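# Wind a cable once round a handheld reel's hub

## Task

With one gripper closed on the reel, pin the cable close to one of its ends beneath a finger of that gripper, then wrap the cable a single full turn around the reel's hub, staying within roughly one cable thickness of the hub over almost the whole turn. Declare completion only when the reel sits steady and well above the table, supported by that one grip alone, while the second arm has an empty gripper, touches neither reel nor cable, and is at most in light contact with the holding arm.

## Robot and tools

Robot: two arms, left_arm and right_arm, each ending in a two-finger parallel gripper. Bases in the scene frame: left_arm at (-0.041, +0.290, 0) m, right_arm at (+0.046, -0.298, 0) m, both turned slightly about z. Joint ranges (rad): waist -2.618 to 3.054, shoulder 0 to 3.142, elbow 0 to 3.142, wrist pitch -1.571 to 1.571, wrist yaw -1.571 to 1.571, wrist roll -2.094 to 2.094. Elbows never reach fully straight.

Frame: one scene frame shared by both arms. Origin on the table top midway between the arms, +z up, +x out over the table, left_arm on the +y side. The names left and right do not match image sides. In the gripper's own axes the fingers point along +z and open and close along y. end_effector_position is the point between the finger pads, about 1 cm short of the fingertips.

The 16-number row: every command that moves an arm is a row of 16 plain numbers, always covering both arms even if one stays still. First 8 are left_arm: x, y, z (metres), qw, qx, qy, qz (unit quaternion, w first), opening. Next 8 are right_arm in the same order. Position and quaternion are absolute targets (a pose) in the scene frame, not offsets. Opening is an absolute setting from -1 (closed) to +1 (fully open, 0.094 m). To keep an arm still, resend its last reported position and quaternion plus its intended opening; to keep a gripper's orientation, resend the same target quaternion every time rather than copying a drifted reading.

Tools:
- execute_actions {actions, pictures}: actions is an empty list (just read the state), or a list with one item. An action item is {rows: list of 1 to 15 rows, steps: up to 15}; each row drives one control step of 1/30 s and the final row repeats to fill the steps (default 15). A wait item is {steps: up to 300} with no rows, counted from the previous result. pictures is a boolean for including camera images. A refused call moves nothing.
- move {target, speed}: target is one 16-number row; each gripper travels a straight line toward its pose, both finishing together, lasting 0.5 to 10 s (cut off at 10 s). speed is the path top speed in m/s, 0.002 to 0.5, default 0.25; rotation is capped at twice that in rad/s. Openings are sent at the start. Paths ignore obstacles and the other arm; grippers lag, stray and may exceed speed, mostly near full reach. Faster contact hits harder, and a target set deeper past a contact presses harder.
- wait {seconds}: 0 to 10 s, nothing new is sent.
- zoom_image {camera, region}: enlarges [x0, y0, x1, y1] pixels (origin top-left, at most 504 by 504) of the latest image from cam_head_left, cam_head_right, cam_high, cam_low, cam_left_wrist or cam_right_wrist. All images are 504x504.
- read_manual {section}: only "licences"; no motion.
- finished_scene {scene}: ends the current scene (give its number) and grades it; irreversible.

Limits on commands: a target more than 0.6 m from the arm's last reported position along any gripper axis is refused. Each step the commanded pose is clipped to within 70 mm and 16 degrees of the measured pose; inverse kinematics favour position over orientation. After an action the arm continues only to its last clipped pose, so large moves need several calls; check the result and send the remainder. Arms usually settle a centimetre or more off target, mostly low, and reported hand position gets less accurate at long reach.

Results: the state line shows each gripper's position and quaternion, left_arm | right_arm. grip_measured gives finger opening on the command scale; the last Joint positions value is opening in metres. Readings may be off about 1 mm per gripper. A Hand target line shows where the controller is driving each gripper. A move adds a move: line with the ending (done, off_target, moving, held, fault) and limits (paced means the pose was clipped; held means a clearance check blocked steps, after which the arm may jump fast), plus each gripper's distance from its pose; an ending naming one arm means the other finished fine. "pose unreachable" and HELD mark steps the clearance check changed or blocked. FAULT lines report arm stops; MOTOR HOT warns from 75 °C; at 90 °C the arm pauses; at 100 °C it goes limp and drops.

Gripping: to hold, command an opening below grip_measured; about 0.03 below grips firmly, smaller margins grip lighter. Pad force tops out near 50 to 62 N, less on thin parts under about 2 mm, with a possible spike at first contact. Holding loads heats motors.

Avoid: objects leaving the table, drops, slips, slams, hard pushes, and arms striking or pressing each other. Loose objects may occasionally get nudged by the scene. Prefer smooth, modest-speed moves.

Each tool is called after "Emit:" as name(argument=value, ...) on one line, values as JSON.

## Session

Emit:
execute_actions(actions=[])

Scene clock: 0.00 s of 6000.00 s.
left_arm: end_effector_position=(+0.3903, +0.1185, +0.2334) grip_measured=+1.000 end_effector_quat_wxyz=(+0.272, -0.113, +0.714, -0.635) | right_arm: end_effector_position=(+0.4714, -0.2765, +0.2486) grip_measured=+1.000 end_effector_quat_wxyz=(-0.549, +0.700, -0.232, +0.393)
Joint positions: left_arm=[-0.195  1.694  0.895  0.722  0.941 -1.261  0.094] | right_arm=[-0.101  1.477  0.799  0.534 -0.913 -1.988  0.094]
Joint velocities: left_arm=[-0.012 -0.022 -0.012 -0.051 -0.037 -0.037  0.   ] | right_arm=[ 0.007 -0.002 -0.007 -0.022  0.022  0.037  0.   ]
Motor temperatures (°C, as the motors report them): left_arm=[27 32 31 30 28 28] | right_arm=[29 30 29 28 29 28]
Hand target (left_arm): +0.390, +0.118, +0.239; +0.279, -0.107, +0.712, -0.635
Hand target (right_arm): +0.471, -0.276, +0.247; -0.551, +0.701, -0.239, +0.385
camera_calibration (this result's frames):
cam_left_wrist: T_world_to_cam=[[-0.139241, -0.198602, 0.970139, -0.135942], [-0.974231, -0.148071, -0.170141, 0.470022], [0.17744, -0.96883, -0.172867, 0.202532], [0, 0, 0, 1]] pos_world=[0.403044, 0.238818, 0.246863]
cam_right_wrist: T_world_to_cam=[[-0.217792, 0.425263, 0.878475, 0.000179117], [0.134447, -0.878428, 0.458572, -0.373097], [0.96669, 0.217982, 0.13414, -0.326116], [0, 0, 0, 1]] pos_world=[0.365454, -0.256728, 0.21468]

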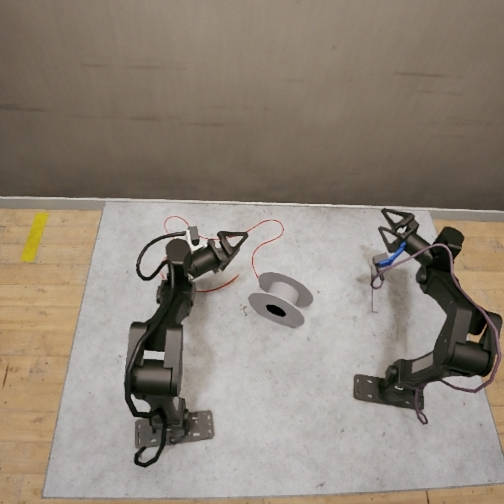

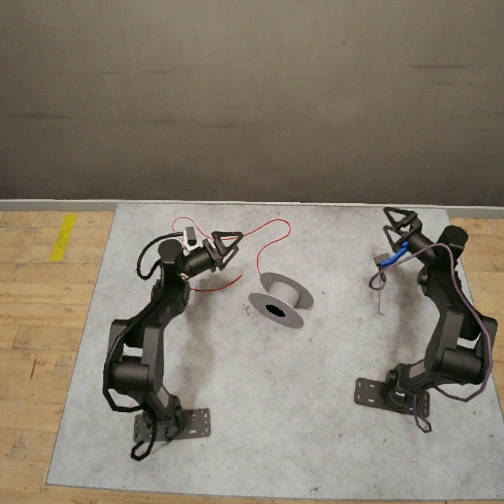

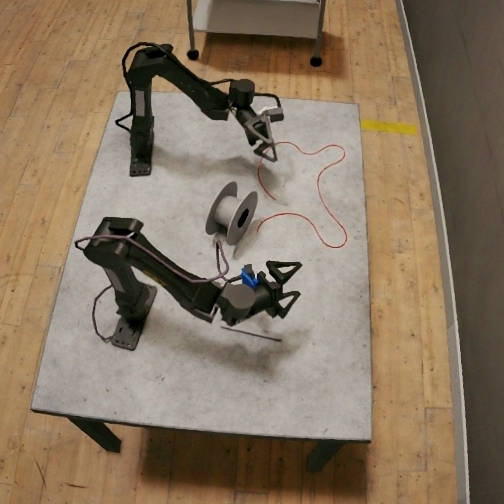

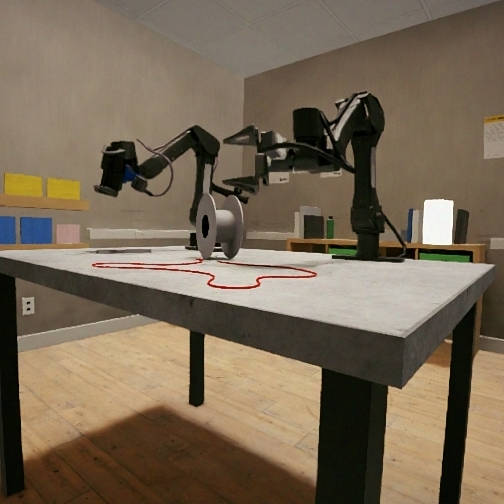

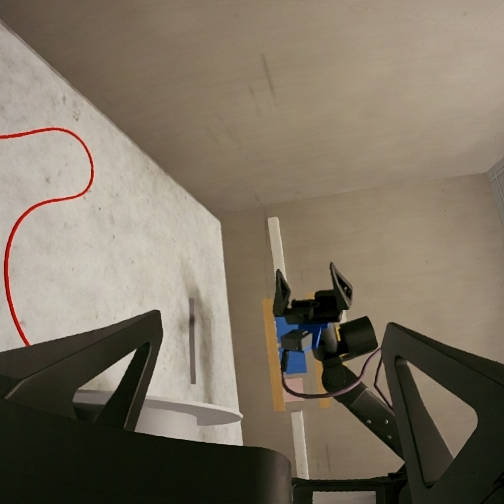

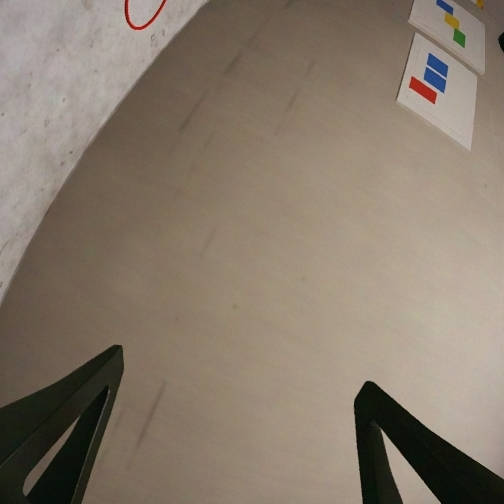

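Emit:
move(target=[0.33,0.2,0.2,0,0,1,0,1,0.34,-0.08,0.24,0,-0.574,0.819,0,1])

Scene clock: 13.67 s of 6000.00 s.
left_arm: end_effector_position=(+0.3361, +0.2010, +0.1974) grip_measured=+1.000 end_effector_quat_wxyz=(+0.049, -0.011, +0.999, -0.020) | right_arm: end_effector_position=(+0.3442, -0.0856, +0.2365) grip_measured=+1.000 end_effector_quat_wxyz=(+0.106, -0.578, +0.809, +0.004)
Joint positions: left_arm=[-0.357  1.973  2.067 -1.562  0.016 -0.25   0.094] | right_arm=[ 0.801  1.816  2.003 -1.545 -0.01  -0.628  0.094]
Joint velocities: left_arm=[ 0.002  0.002 -0.012 -0.007 -0.051  0.022  0.   ] | right_arm=[-0.007 -0.007 -0.012 -0.066  0.037 -0.051  0.   ]
Motor temperatures (°C, as the motors report them): left_arm=[27 33 32 31 28 28] | right_arm=[29 31 30 29 29 28]
Hand target (left_arm): +0.331, +0.200, +0.199; +0.046, -0.008, +0.999, -0.015
Hand target (right_arm): +0.342, -0.080, +0.237; +0.104, -0.578, +0.810, +0.015
Off the commanded pose (left_arm): 0.007 m, 6 deg.
Off the commanded pose (right_arm): 0.008 m, 12 deg.
joint sent to its limit (left arm) — the command would take joint 4 (wrist pitch) past its lower limit, so that joint was sent only as far as its limit.
joint sent to its limit (right arm) — the command would take joint 4 (wrist pitch) past its lower limit, so that joint was sent only as far as its limit.
After step 180, 3.33 s passed at rest.
move: off_target (left_arm, right_arm)
camera_calibration (this result's frames):
cam_left_wrist: T_world_to_cam=[[0.0462302, -0.99891, -0.00640948, 0.199111], [-0.953744, -0.046046, 0.297071, 0.303704], [-0.297043, -0.00762065, -0.954834, 0.406498], [0, 0, 0, 1]] pos_world=[0.401198, 0.215976, 0.299193]
cam_right_wrist: T_world_to_cam=[[0.977187, -0.149058, 0.151288, -0.386538], [-0.189174, -0.934674, 0.300995, -0.0388396], [0.0965388, -0.322748, -0.941549, 0.264467], [0, 0, 0, 1]] pos_world=[0.344841, -0.00856299, 0.319177]

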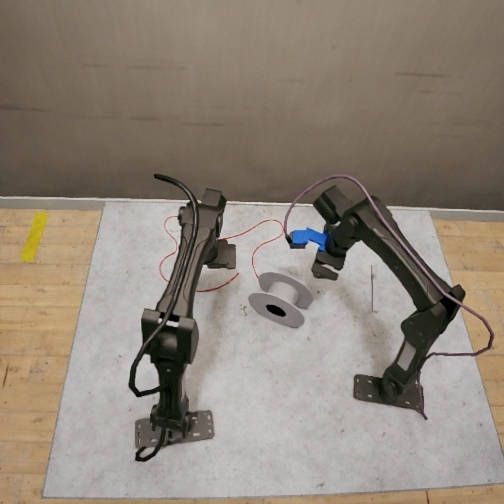

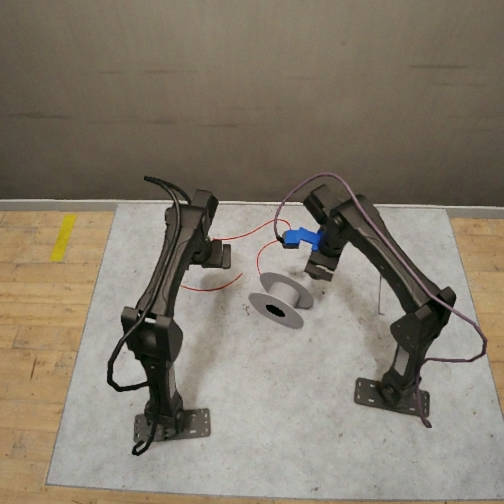

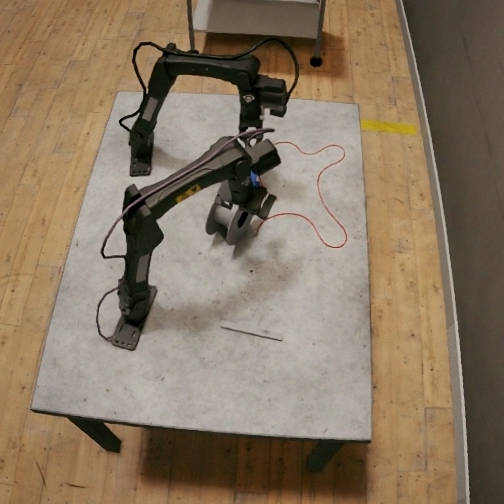

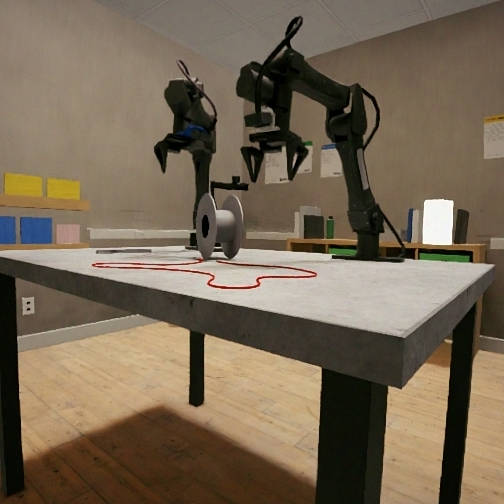

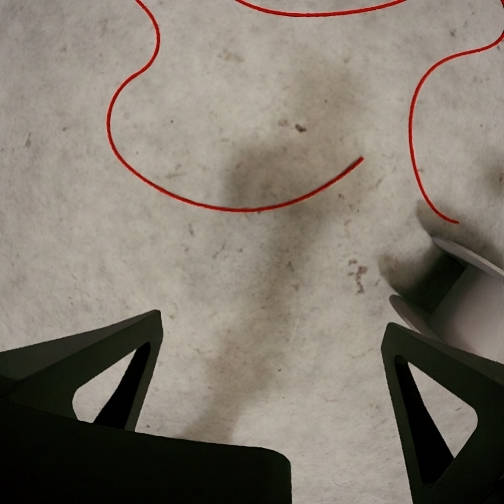

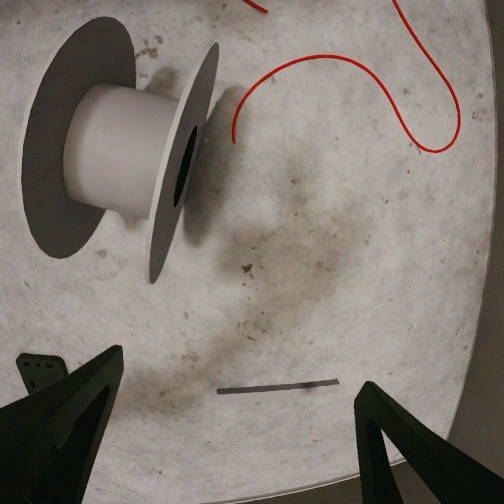

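Emit:
move(target=[0.354,0.2,0.04,0,0.61,0.79,0,0,0.30,-0.24,0.22,0.1,-0.53,0.84,0,-0.2])

Emit:
move(target=[0.354,0.2,0.0,0,0.61,0.79,0,0,0.30,-0.24,0.22,0.1,-0.53,0.84,0,-0.2], speed=0.1)

Emit:
move(target=[0.354,0.2,0.0,0,0.61,0.79,0,-1,0.30,-0.24,0.22,0.1,-0.53,0.84,0,-0.2])

Emit:
move(target=[0.36,0.12,0.2,0,0.848,0.53,0,-1,0.30,-0.24,0.22,0.1,-0.53,0.84,0,-0.2])

Scene clock: 34.67 s of 6000.00 s.
left_arm: end_effector_position=(+0.3564, +0.1989, +0.0461) grip_measured=+0.003 end_effector_quat_wxyz=(+0.005, +0.607, +0.794, +0.001) | right_arm: end_effector_position=(+0.3039, -0.2411, +0.2176) grip_measured=-0.197 end_effector_quat_wxyz=(+0.090, -0.532, +0.842, -0.013)
Joint positions: left_arm=[-0.357  2.119  1.681 -1.123  0.002  1.079  0.047] | right_arm=[ 0.374  1.425  1.517 -1.486 -0.043 -0.938  0.038]
Joint velocities: left_arm=[-0.012 -0.012  0.007  0.022  0.022  0.037  0.   ] | right_arm=[-0.017  0.002 -0.012  0.066 -0.022 -0.11  -0.   ]
Motor temperatures (°C, as the motors report them): left_arm=[27 35 32 30 28 28] | right_arm=[29 32 30 29 29 28]
Hand target (left_arm): +0.354, +0.200, +0.040; -0.000, +0.611, +0.792, -0.000
Hand target (right_arm): +0.300, -0.240, +0.218; +0.098, -0.532, +0.841, -0.006
Off the commanded pose (left_arm): 0.007 m, 1 deg.
Off the commanded pose (right_arm): 0.005 m, 2 deg.
After step 180, 11.73 s passed at rest.
move: done
camera_calibration (this result's frames):
cam_left_wrist: T_world_to_cam=[[-0.957415, -0.282827, -0.0580079, 0.41274], [-0.283142, 0.880502, 0.380194, -0.0591873], [-0.0564531, 0.380428, -0.923086, 0.103673], [0, 0, 0, 1]] pos_world=[0.384258, 0.129408, 0.142144]
cam_right_wrist: T_world_to_cam=[[0.955554, -0.256942, 0.144561, -0.385494], [-0.291712, -0.894997, 0.337468, -0.153331], [0.0426717, -0.364639, -0.930171, 0.204231], [0, 0, 0, 1]] pos_world=[0.314917, -0.16181, 0.297442]

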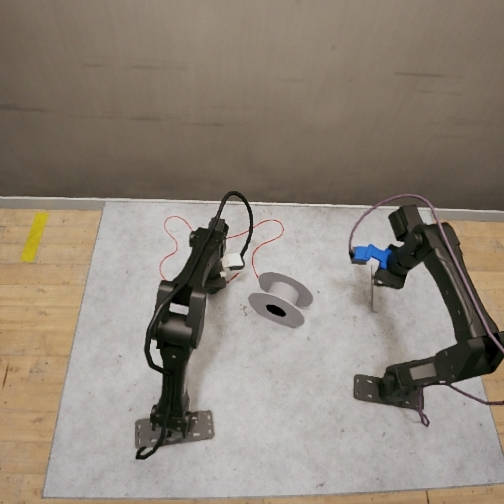

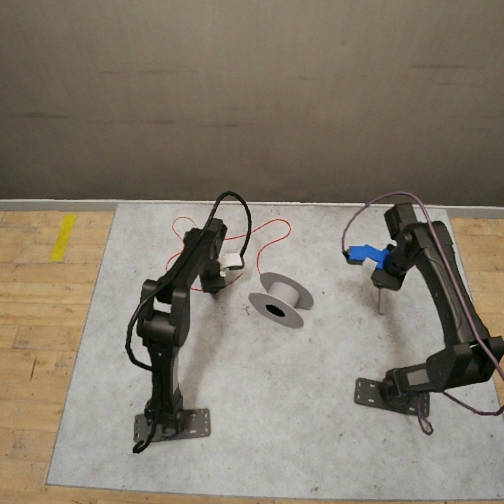

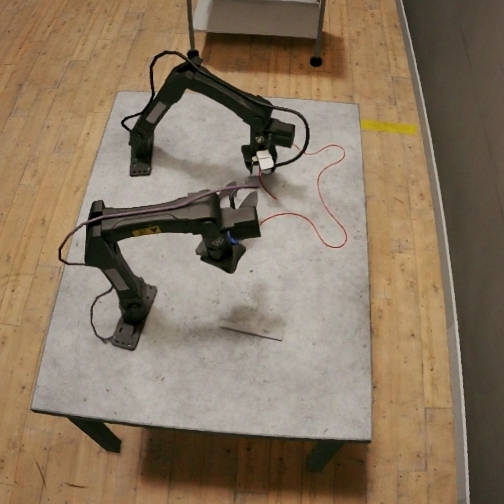

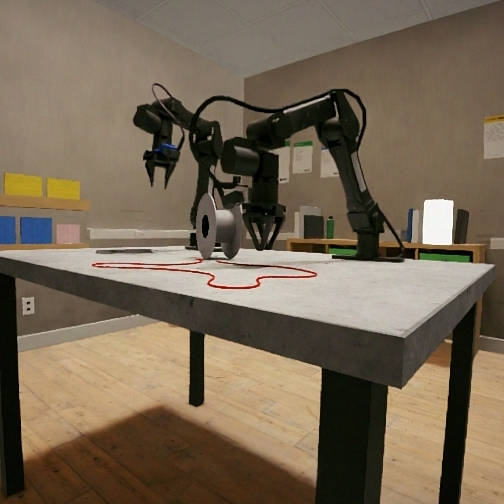

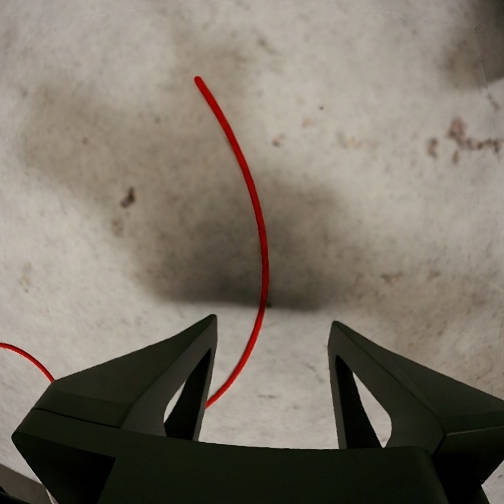

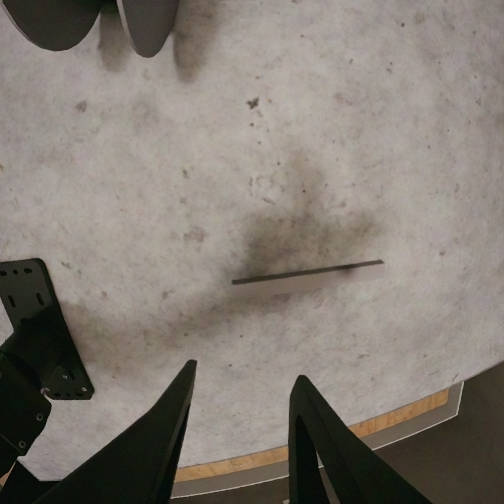

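Scene clock: 35.50 s of 6000.00 s.
left_arm: end_effector_position=(+0.3562, +0.1992, +0.0116) grip_measured=+0.003 end_effector_quat_wxyz=(+0.005, +0.609, +0.793, +0.002) | right_arm: end_effector_position=(+0.3038, -0.2404, +0.2177) grip_measured=-0.197 end_effector_quat_wxyz=(+0.092, -0.532, +0.842, -0.008)
Joint positions: left_arm=[-0.357  2.153  1.593 -1.     0.     1.084  0.047] | right_arm=[ 0.369  1.425  1.517 -1.486 -0.054 -0.943  0.038]
Joint velocities: left_arm=[-0.007 -0.002  0.017 -0.022  0.007 -0.037  0.   ] | right_arm=[-0.017 -0.007  0.002  0.007  0.022 -0.051  0.   ]
Motor temperatures (°C, as the motors report them): left_arm=[27 35 32 30 28 28] | right_arm=[29 32 30 29 29 28]
Hand target (left_arm): +0.354, +0.200, +0.000; -0.000, +0.611, +0.792, +0.000
Hand target (right_arm): +0.300, -0.240, +0.220; +0.100, -0.531, +0.842, -0.001
Off the commanded pose (left_arm): 0.012 m, 1 deg.
Off the commanded pose (right_arm): 0.004 m, 1 deg.
move: off_target (left_arm)
camera_calibration (this result's frames):
cam_left_wrist: T_world_to_cam=[[-0.958758, -0.278007, -0.0591167, 0.410233], [-0.279067, 0.881339, 0.381266, -0.04799], [-0.0538928, 0.382039, -0.922573, 0.0704175], [0, 0, 0, 1]] pos_world=[0.383716, 0.129441, 0.107514]
cam_right_wrist: T_world_to_cam=[[0.956095, -0.257291, 0.140299, -0.384591], [-0.2901, -0.898778, 0.328694, -0.152317], [0.0415279, -0.354964, -0.933957, 0.208052], [0, 0, 0, 1]] pos_world=[0.314879, -0.162, 0.298335]

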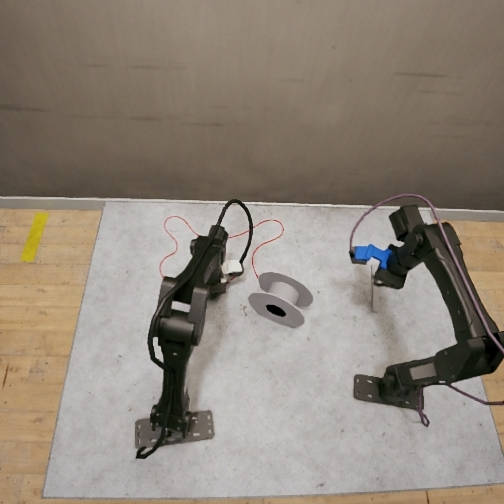

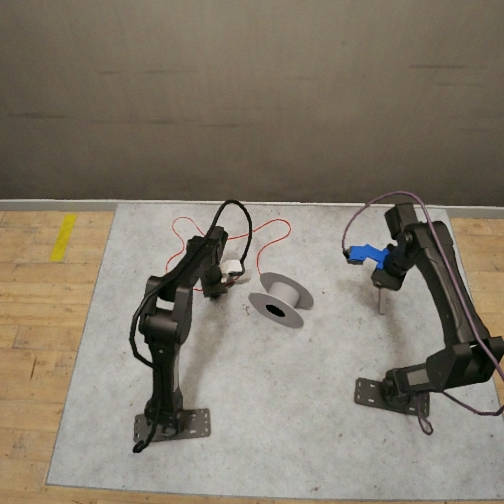

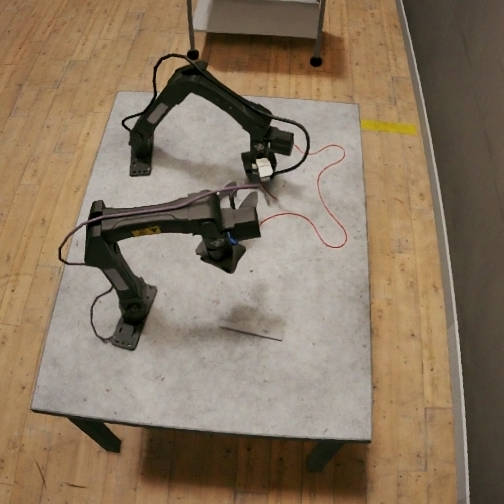

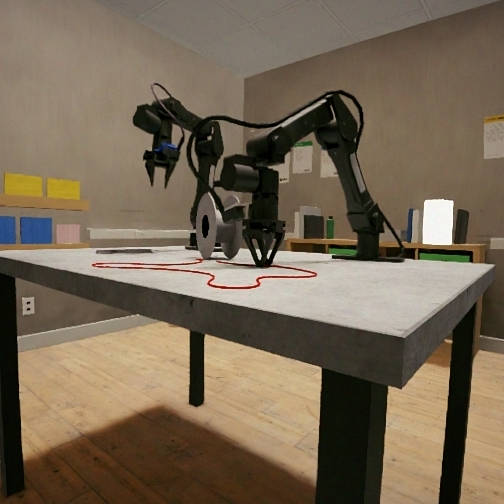

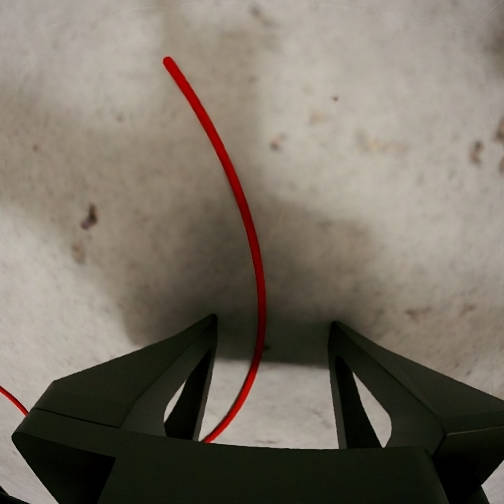

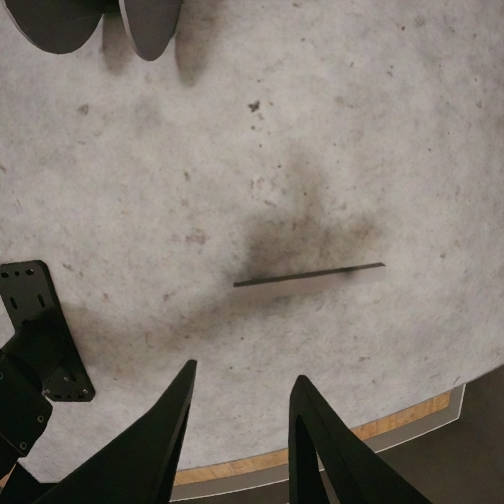

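Scene clock: 36.20 s of 6000.00 s.
left_arm: end_effector_position=(+0.3577, +0.1988, +0.0116) grip_measured=-0.957 end_effector_quat_wxyz=(+0.008, +0.609, +0.793, +0.003) | right_arm: end_effector_position=(+0.3038, -0.2403, +0.2177) grip_measured=-0.197 end_effector_quat_wxyz=(+0.092, -0.532, +0.842, -0.007)
Joint positions: left_arm=[-0.357  2.153  1.593 -0.994  0.001  1.084  0.002] | right_arm=[ 0.369  1.425  1.517 -1.486 -0.055 -0.943  0.038]
Joint velocities: left_arm=[ 0.007  0.007 -0.007 -0.066 -0.037 -0.022  0.   ] | right_arm=[-0.002  0.027 -0.017  0.022 -0.022 -0.139  0.   ]
Motor temperatures (°C, as the motors report them): left_arm=[27 35 32 30 28 28] | right_arm=[29 32 30 29 29 28]
Hand target (left_arm): +0.354, +0.200, +0.000; -0.000, +0.611, +0.792, -0.000
Hand target (right_arm): +0.300, -0.240, +0.220; +0.100, -0.531, +0.842, -0.000
Off the commanded pose (left_arm): 0.012 m, 1 deg.
Off the commanded pose (right_arm): 0.004 m, 1 deg.
move: off_target (left_arm)
camera_calibration (this result's frames):
cam_left_wrist: T_world_to_cam=[[-0.958398, -0.27811, -0.0642494, 0.411474], [-0.281287, 0.882003, 0.378085, -0.0465307], [-0.0484807, 0.380428, -0.923539, 0.0690663], [0, 0, 0, 1]] pos_world=[0.384616, 0.1292, 0.107815]
cam_right_wrist: T_world_to_cam=[[0.956148, -0.257266, 0.139981, -0.384474], [-0.289935, -0.89906, 0.328069, -0.152188], [0.04145, -0.354268, -0.934225, 0.208356], [0, 0, 0, 1]] pos_world=[0.314853, -0.161925, 0.298399]

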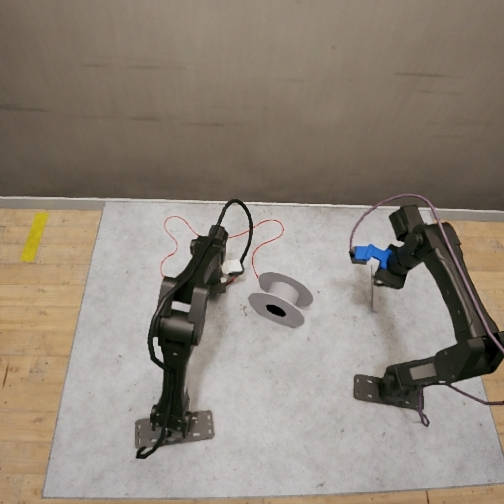

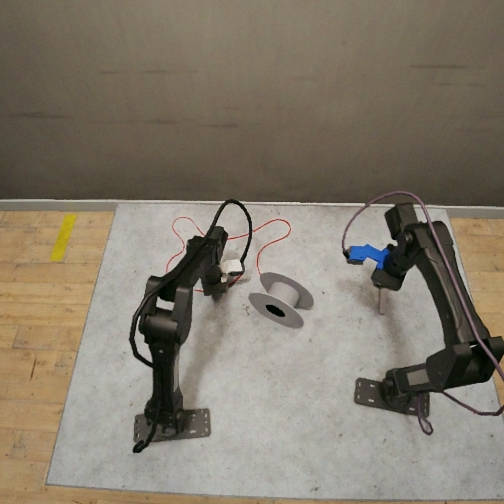

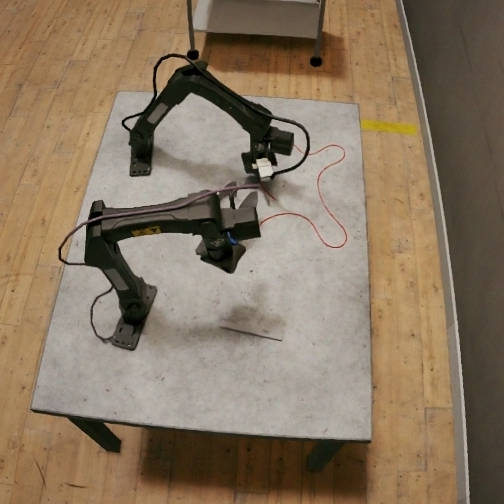

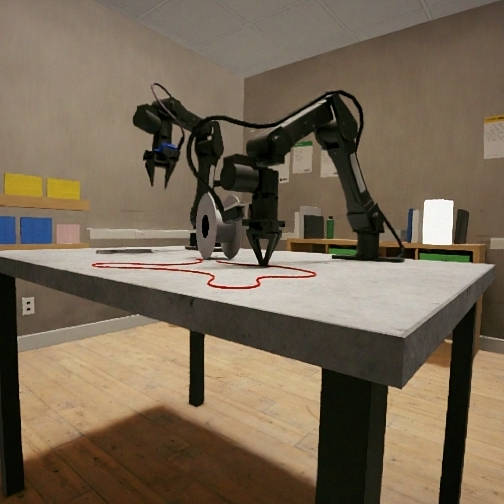

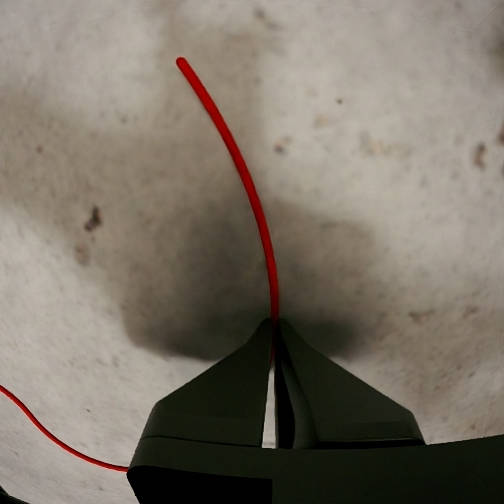

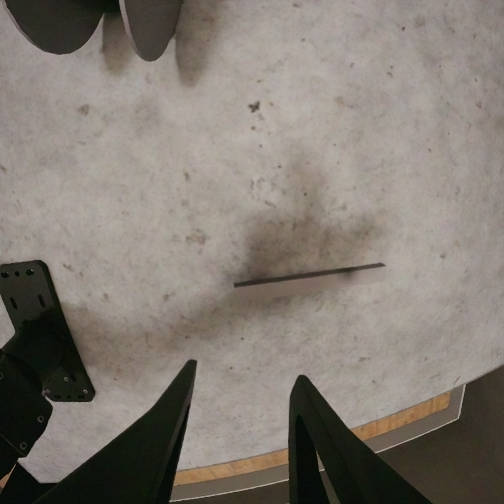

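Scene clock: 38.13 s of 6000.00 s.
left_arm: end_effector_position=(+0.3603, +0.1221, +0.1842) grip_measured=-0.958 end_effector_quat_wxyz=(+0.058, +0.842, +0.534, +0.040) | right_arm: end_effector_position=(+0.3038, -0.2403, +0.2177) grip_measured=-0.197 end_effector_quat_wxyz=(+0.092, -0.532, +0.842, -0.007)
Joint positions: left_arm=[-0.529  2.15   2.277 -1.557 -0.     1.612  0.002] | right_arm=[ 0.369  1.425  1.517 -1.486 -0.055 -0.943  0.038]
Joint velocities: left_arm=[-0.002 -0.002  0.002  0.022 -0.007  0.081 -0.001] | right_arm=[-0.002 -0.012 -0.002  0.037 -0.081 -0.037  0.001]
Motor temperatures (°C, as the motors report them): left_arm=[27 35 32 30 28 28] | right_arm=[29 32 30 29 29 28]
Hand target (left_arm): +0.357, +0.120, +0.199; +0.069, +0.845, +0.527, +0.049
Hand target (right_arm): +0.300, -0.240, +0.220; +0.100, -0.531, +0.841, -0.001
Off the commanded pose (left_arm): 0.016 m, 8 deg.
Off the commanded pose (right_arm): 0.004 m, 1 deg.
joint sent to its limit (left arm) — the command would take joint 4 (wrist pitch) past its lower limit, so that joint was sent only as far as its limit.
move: off_target (left_arm)
camera_calibration (this result's frames):
cam_left_wrist: T_world_to_cam=[[-0.896936, 0.399267, -0.189975, 0.32208], [0.306866, 0.871436, 0.382664, -0.254898], [0.318336, 0.284929, -0.904145, 0.133713], [0, 0, 0, 1]] pos_world=[0.324539, 0.0554323, 0.279624]
cam_right_wrist: T_world_to_cam=[[0.95624, -0.256899, 0.140028, -0.384424], [-0.289609, -0.899148, 0.328115, -0.152319], [0.0416134, -0.35431, -0.934202, 0.208291], [0, 0, 0, 1]] pos_world=[0.314821, -0.161916, 0.298394]

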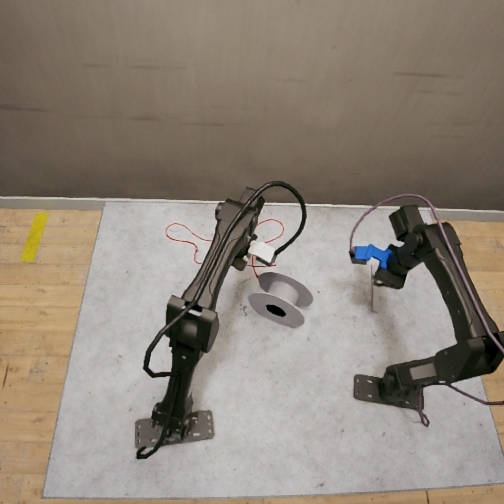

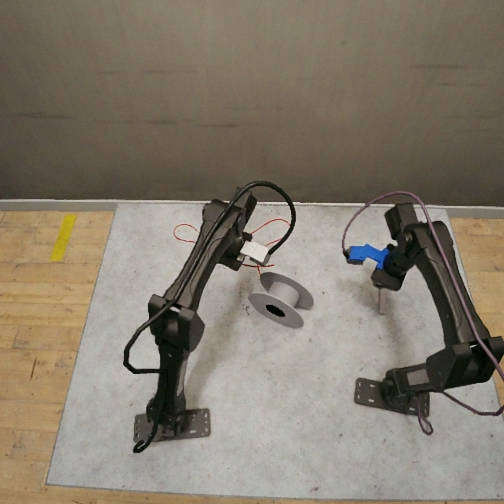

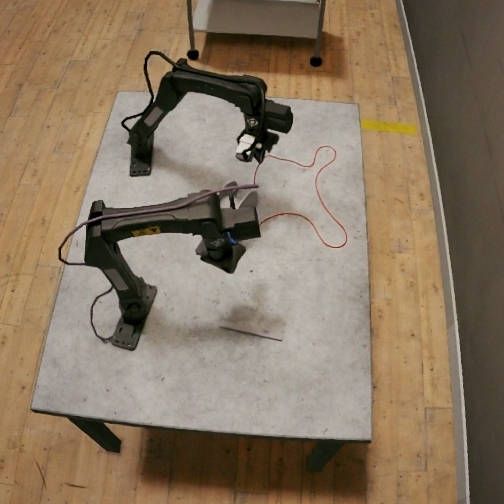

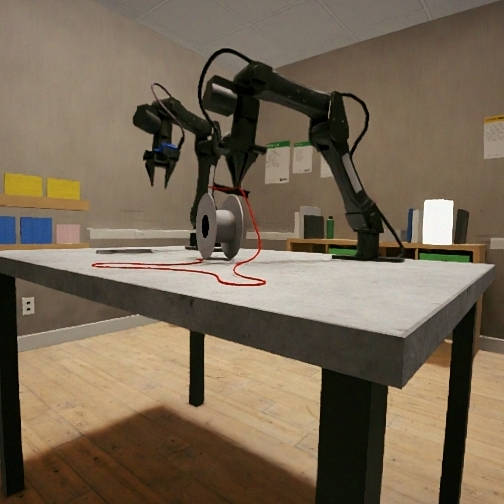

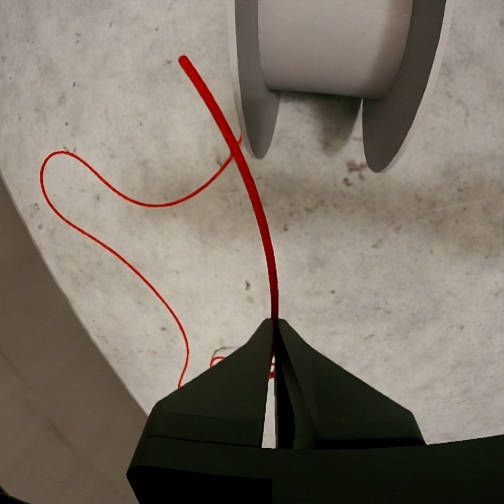

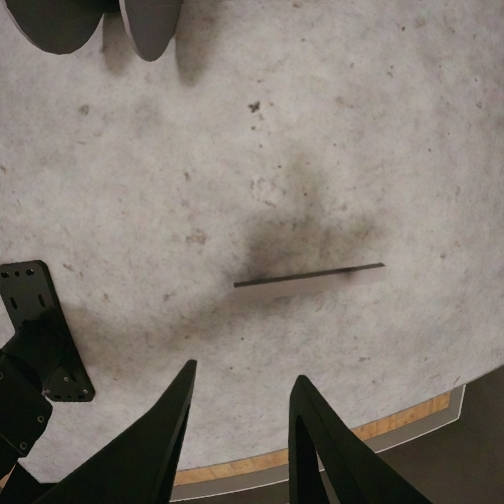

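Emit:
move(target=[0.325,0.04,0.2,0.05,0.89,0.45,0.04,-1,0.30,-0.24,0.22,0.1,-0.53,0.84,0,-0.2], speed=0.15)

Scene clock: 42.50 s of 6000.00 s.
left_arm: end_effector_position=(+0.3219, +0.0408, +0.1945) grip_measured=-0.958 end_effector_quat_wxyz=(+0.073, +0.891, +0.446, +0.051) | right_arm: end_effector_position=(+0.3038, -0.2402, +0.2177) grip_measured=-0.197 end_effector_quat_wxyz=(+0.092, -0.532, +0.842, -0.007)
Joint positions: left_arm=[-0.743  2.15   2.315 -1.559 -0.021  1.602  0.002] | right_arm=[ 0.369  1.425  1.517 -1.486 -0.055 -0.943  0.038]
Joint velocities: left_arm=[-0.002 -0.007 -0.002  0.022  0.007 -0.007  0.   ] | right_arm=[ 0.002 -0.007 -0.002  0.037  0.007 -0.037 -0.001]
Motor temperatures (°C, as the motors report them): left_arm=[27 35 32 30 28 28] | right_arm=[29 32 30 29 29 28]
Hand target (left_arm): +0.323, +0.041, +0.200; +0.076, +0.889, +0.449, +0.054
Hand target (right_arm): +0.300, -0.240, +0.220; +0.100, -0.531, +0.841, -0.000
Off the commanded pose (left_arm): 0.006 m, 3 deg.
Off the commanded pose (right_arm): 0.004 m, 1 deg.
joint sent to its limit (left arm) — the command would take joint 4 (wrist pitch) past its lower limit, so that joint was sent only as far as its limit.
move: off_target (left_arm)
camera_calibration (this result's frames):
cam_left_wrist: T_world_to_cam=[[-0.790838, 0.569223, -0.224858, 0.287738], [0.458788, 0.794538, 0.397773, -0.224945], [0.405079, 0.211411, -0.889503, 0.150598], [0, 0, 0, 1]] pos_world=[0.269752, -0.0168978, 0.288134]
cam_right_wrist: T_world_to_cam=[[0.956267, -0.256887, 0.139869, -0.384366], [-0.289526, -0.899289, 0.327802, -0.152255], [0.0415744, -0.353962, -0.934335, 0.208443], [0, 0, 0, 1]] pos_world=[0.314809, -0.161878, 0.298426]

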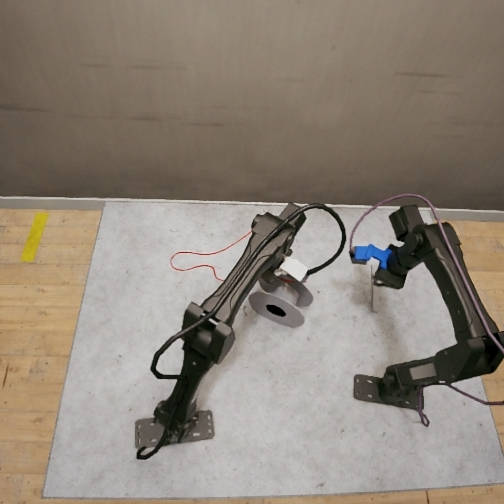

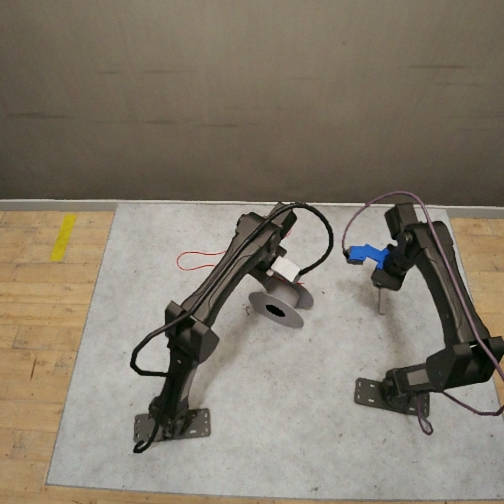

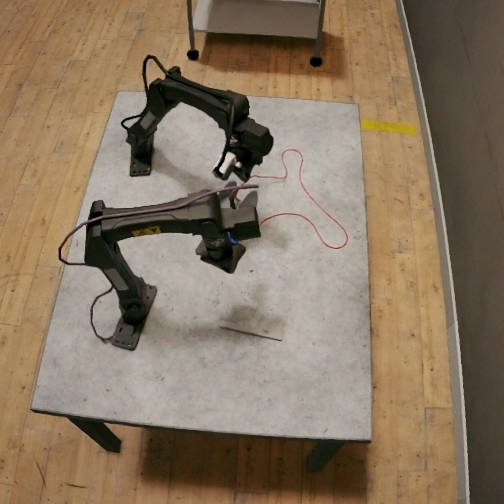

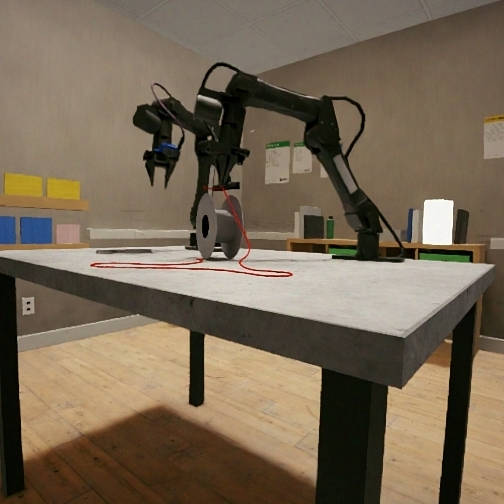

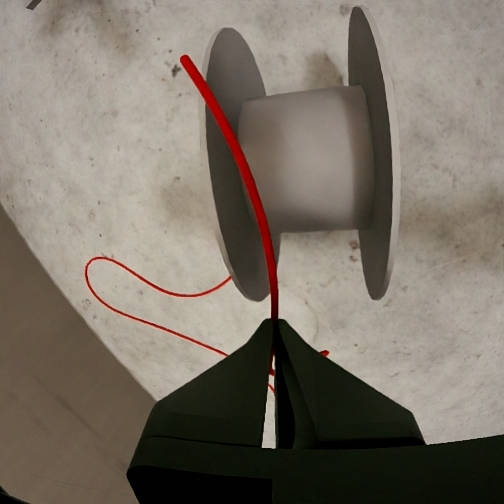

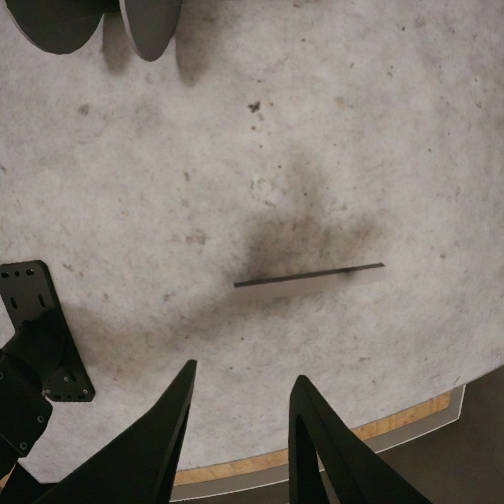

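Emit:
move(target=[0.315,0.04,0.135,0.05,0.89,0.45,0.04,-1,0.30,-0.24,0.22,0.1,-0.53,0.84,0,-0.2], speed=0.06)

Scene clock: 49.47 s of 6000.00 s.
left_arm: end_effector_position=(+0.3191, +0.0433, +0.1279) grip_measured=-0.958 end_effector_quat_wxyz=(+0.041, +0.890, +0.453, +0.035) | right_arm: end_effector_position=(+0.3038, -0.2402, +0.2177) grip_measured=-0.197 end_effector_quat_wxyz=(+0.092, -0.532, +0.842, -0.007)
Joint positions: left_arm=[-0.743  2.131  2.021 -1.356 -0.023  1.587  0.002] | right_arm=[ 0.369  1.425  1.517 -1.486 -0.055 -0.943  0.038]
Joint velocities: left_arm=[-0.007  0.007 -0.007  0.022 -0.037 -0.007 -0.   ] | right_arm=[-0.007 -0.012 -0.002 -0.066  0.007  0.022  0.   ]
Motor temperatures (°C, as the motors report them): left_arm=[27 36 32 30 28 28] | right_arm=[29 32 30 29 29 28]
Hand target (left_arm): +0.315, +0.040, +0.135; +0.050, +0.890, +0.451, +0.040
Hand target (right_arm): +0.300, -0.240, +0.220; +0.100, -0.531, +0.841, -0.000
Off the commanded pose (left_arm): 0.009 m, 1 deg.
Off the commanded pose (right_arm): 0.004 m, 1 deg.
move: done
camera_calibration (this result's frames):
cam_left_wrist: T_world_to_cam=[[-0.810593, 0.565092, -0.153656, 0.266517], [0.470632, 0.78476, 0.403307, -0.203191], [0.348488, 0.254602, -0.902072, 0.109763], [0, 0, 0, 1]] pos_world=[0.273414, -0.0190957, 0.221914]
cam_right_wrist: T_world_to_cam=[[0.956267, -0.256887, 0.139869, -0.384366], [-0.289526, -0.899289, 0.327802, -0.152255], [0.0415744, -0.353962, -0.934335, 0.208443], [0, 0, 0, 1]] pos_world=[0.314809, -0.161878, 0.298426]

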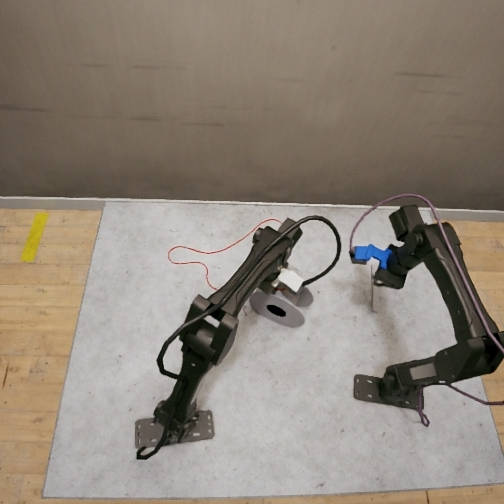

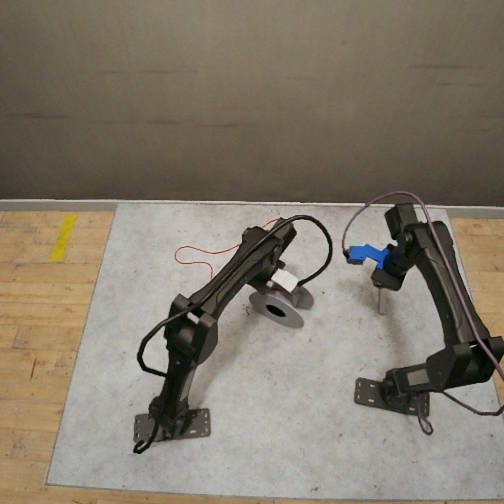

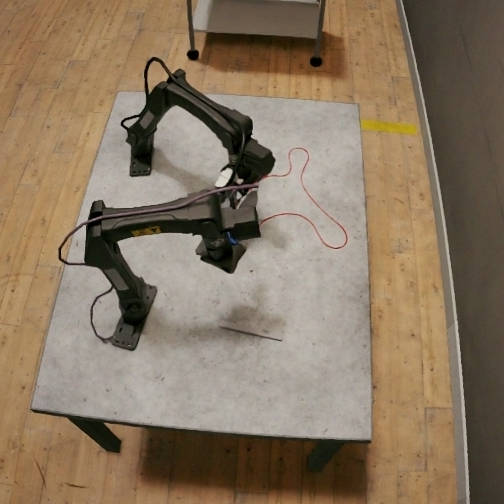

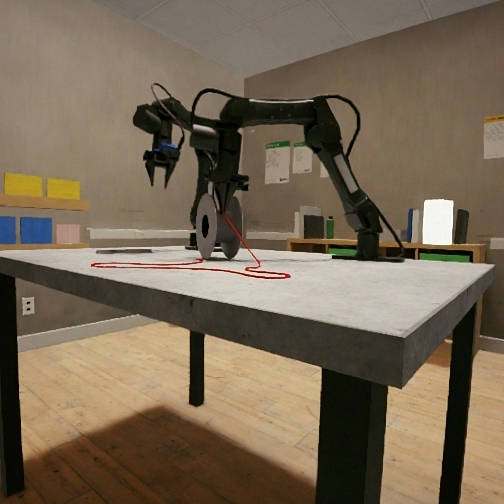

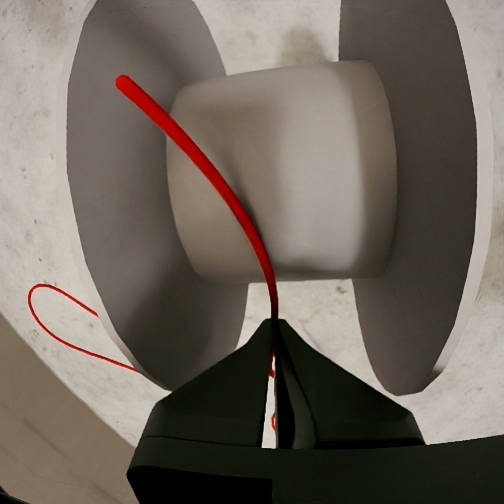

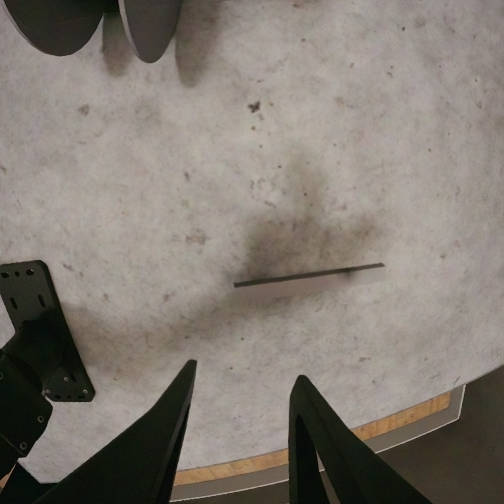

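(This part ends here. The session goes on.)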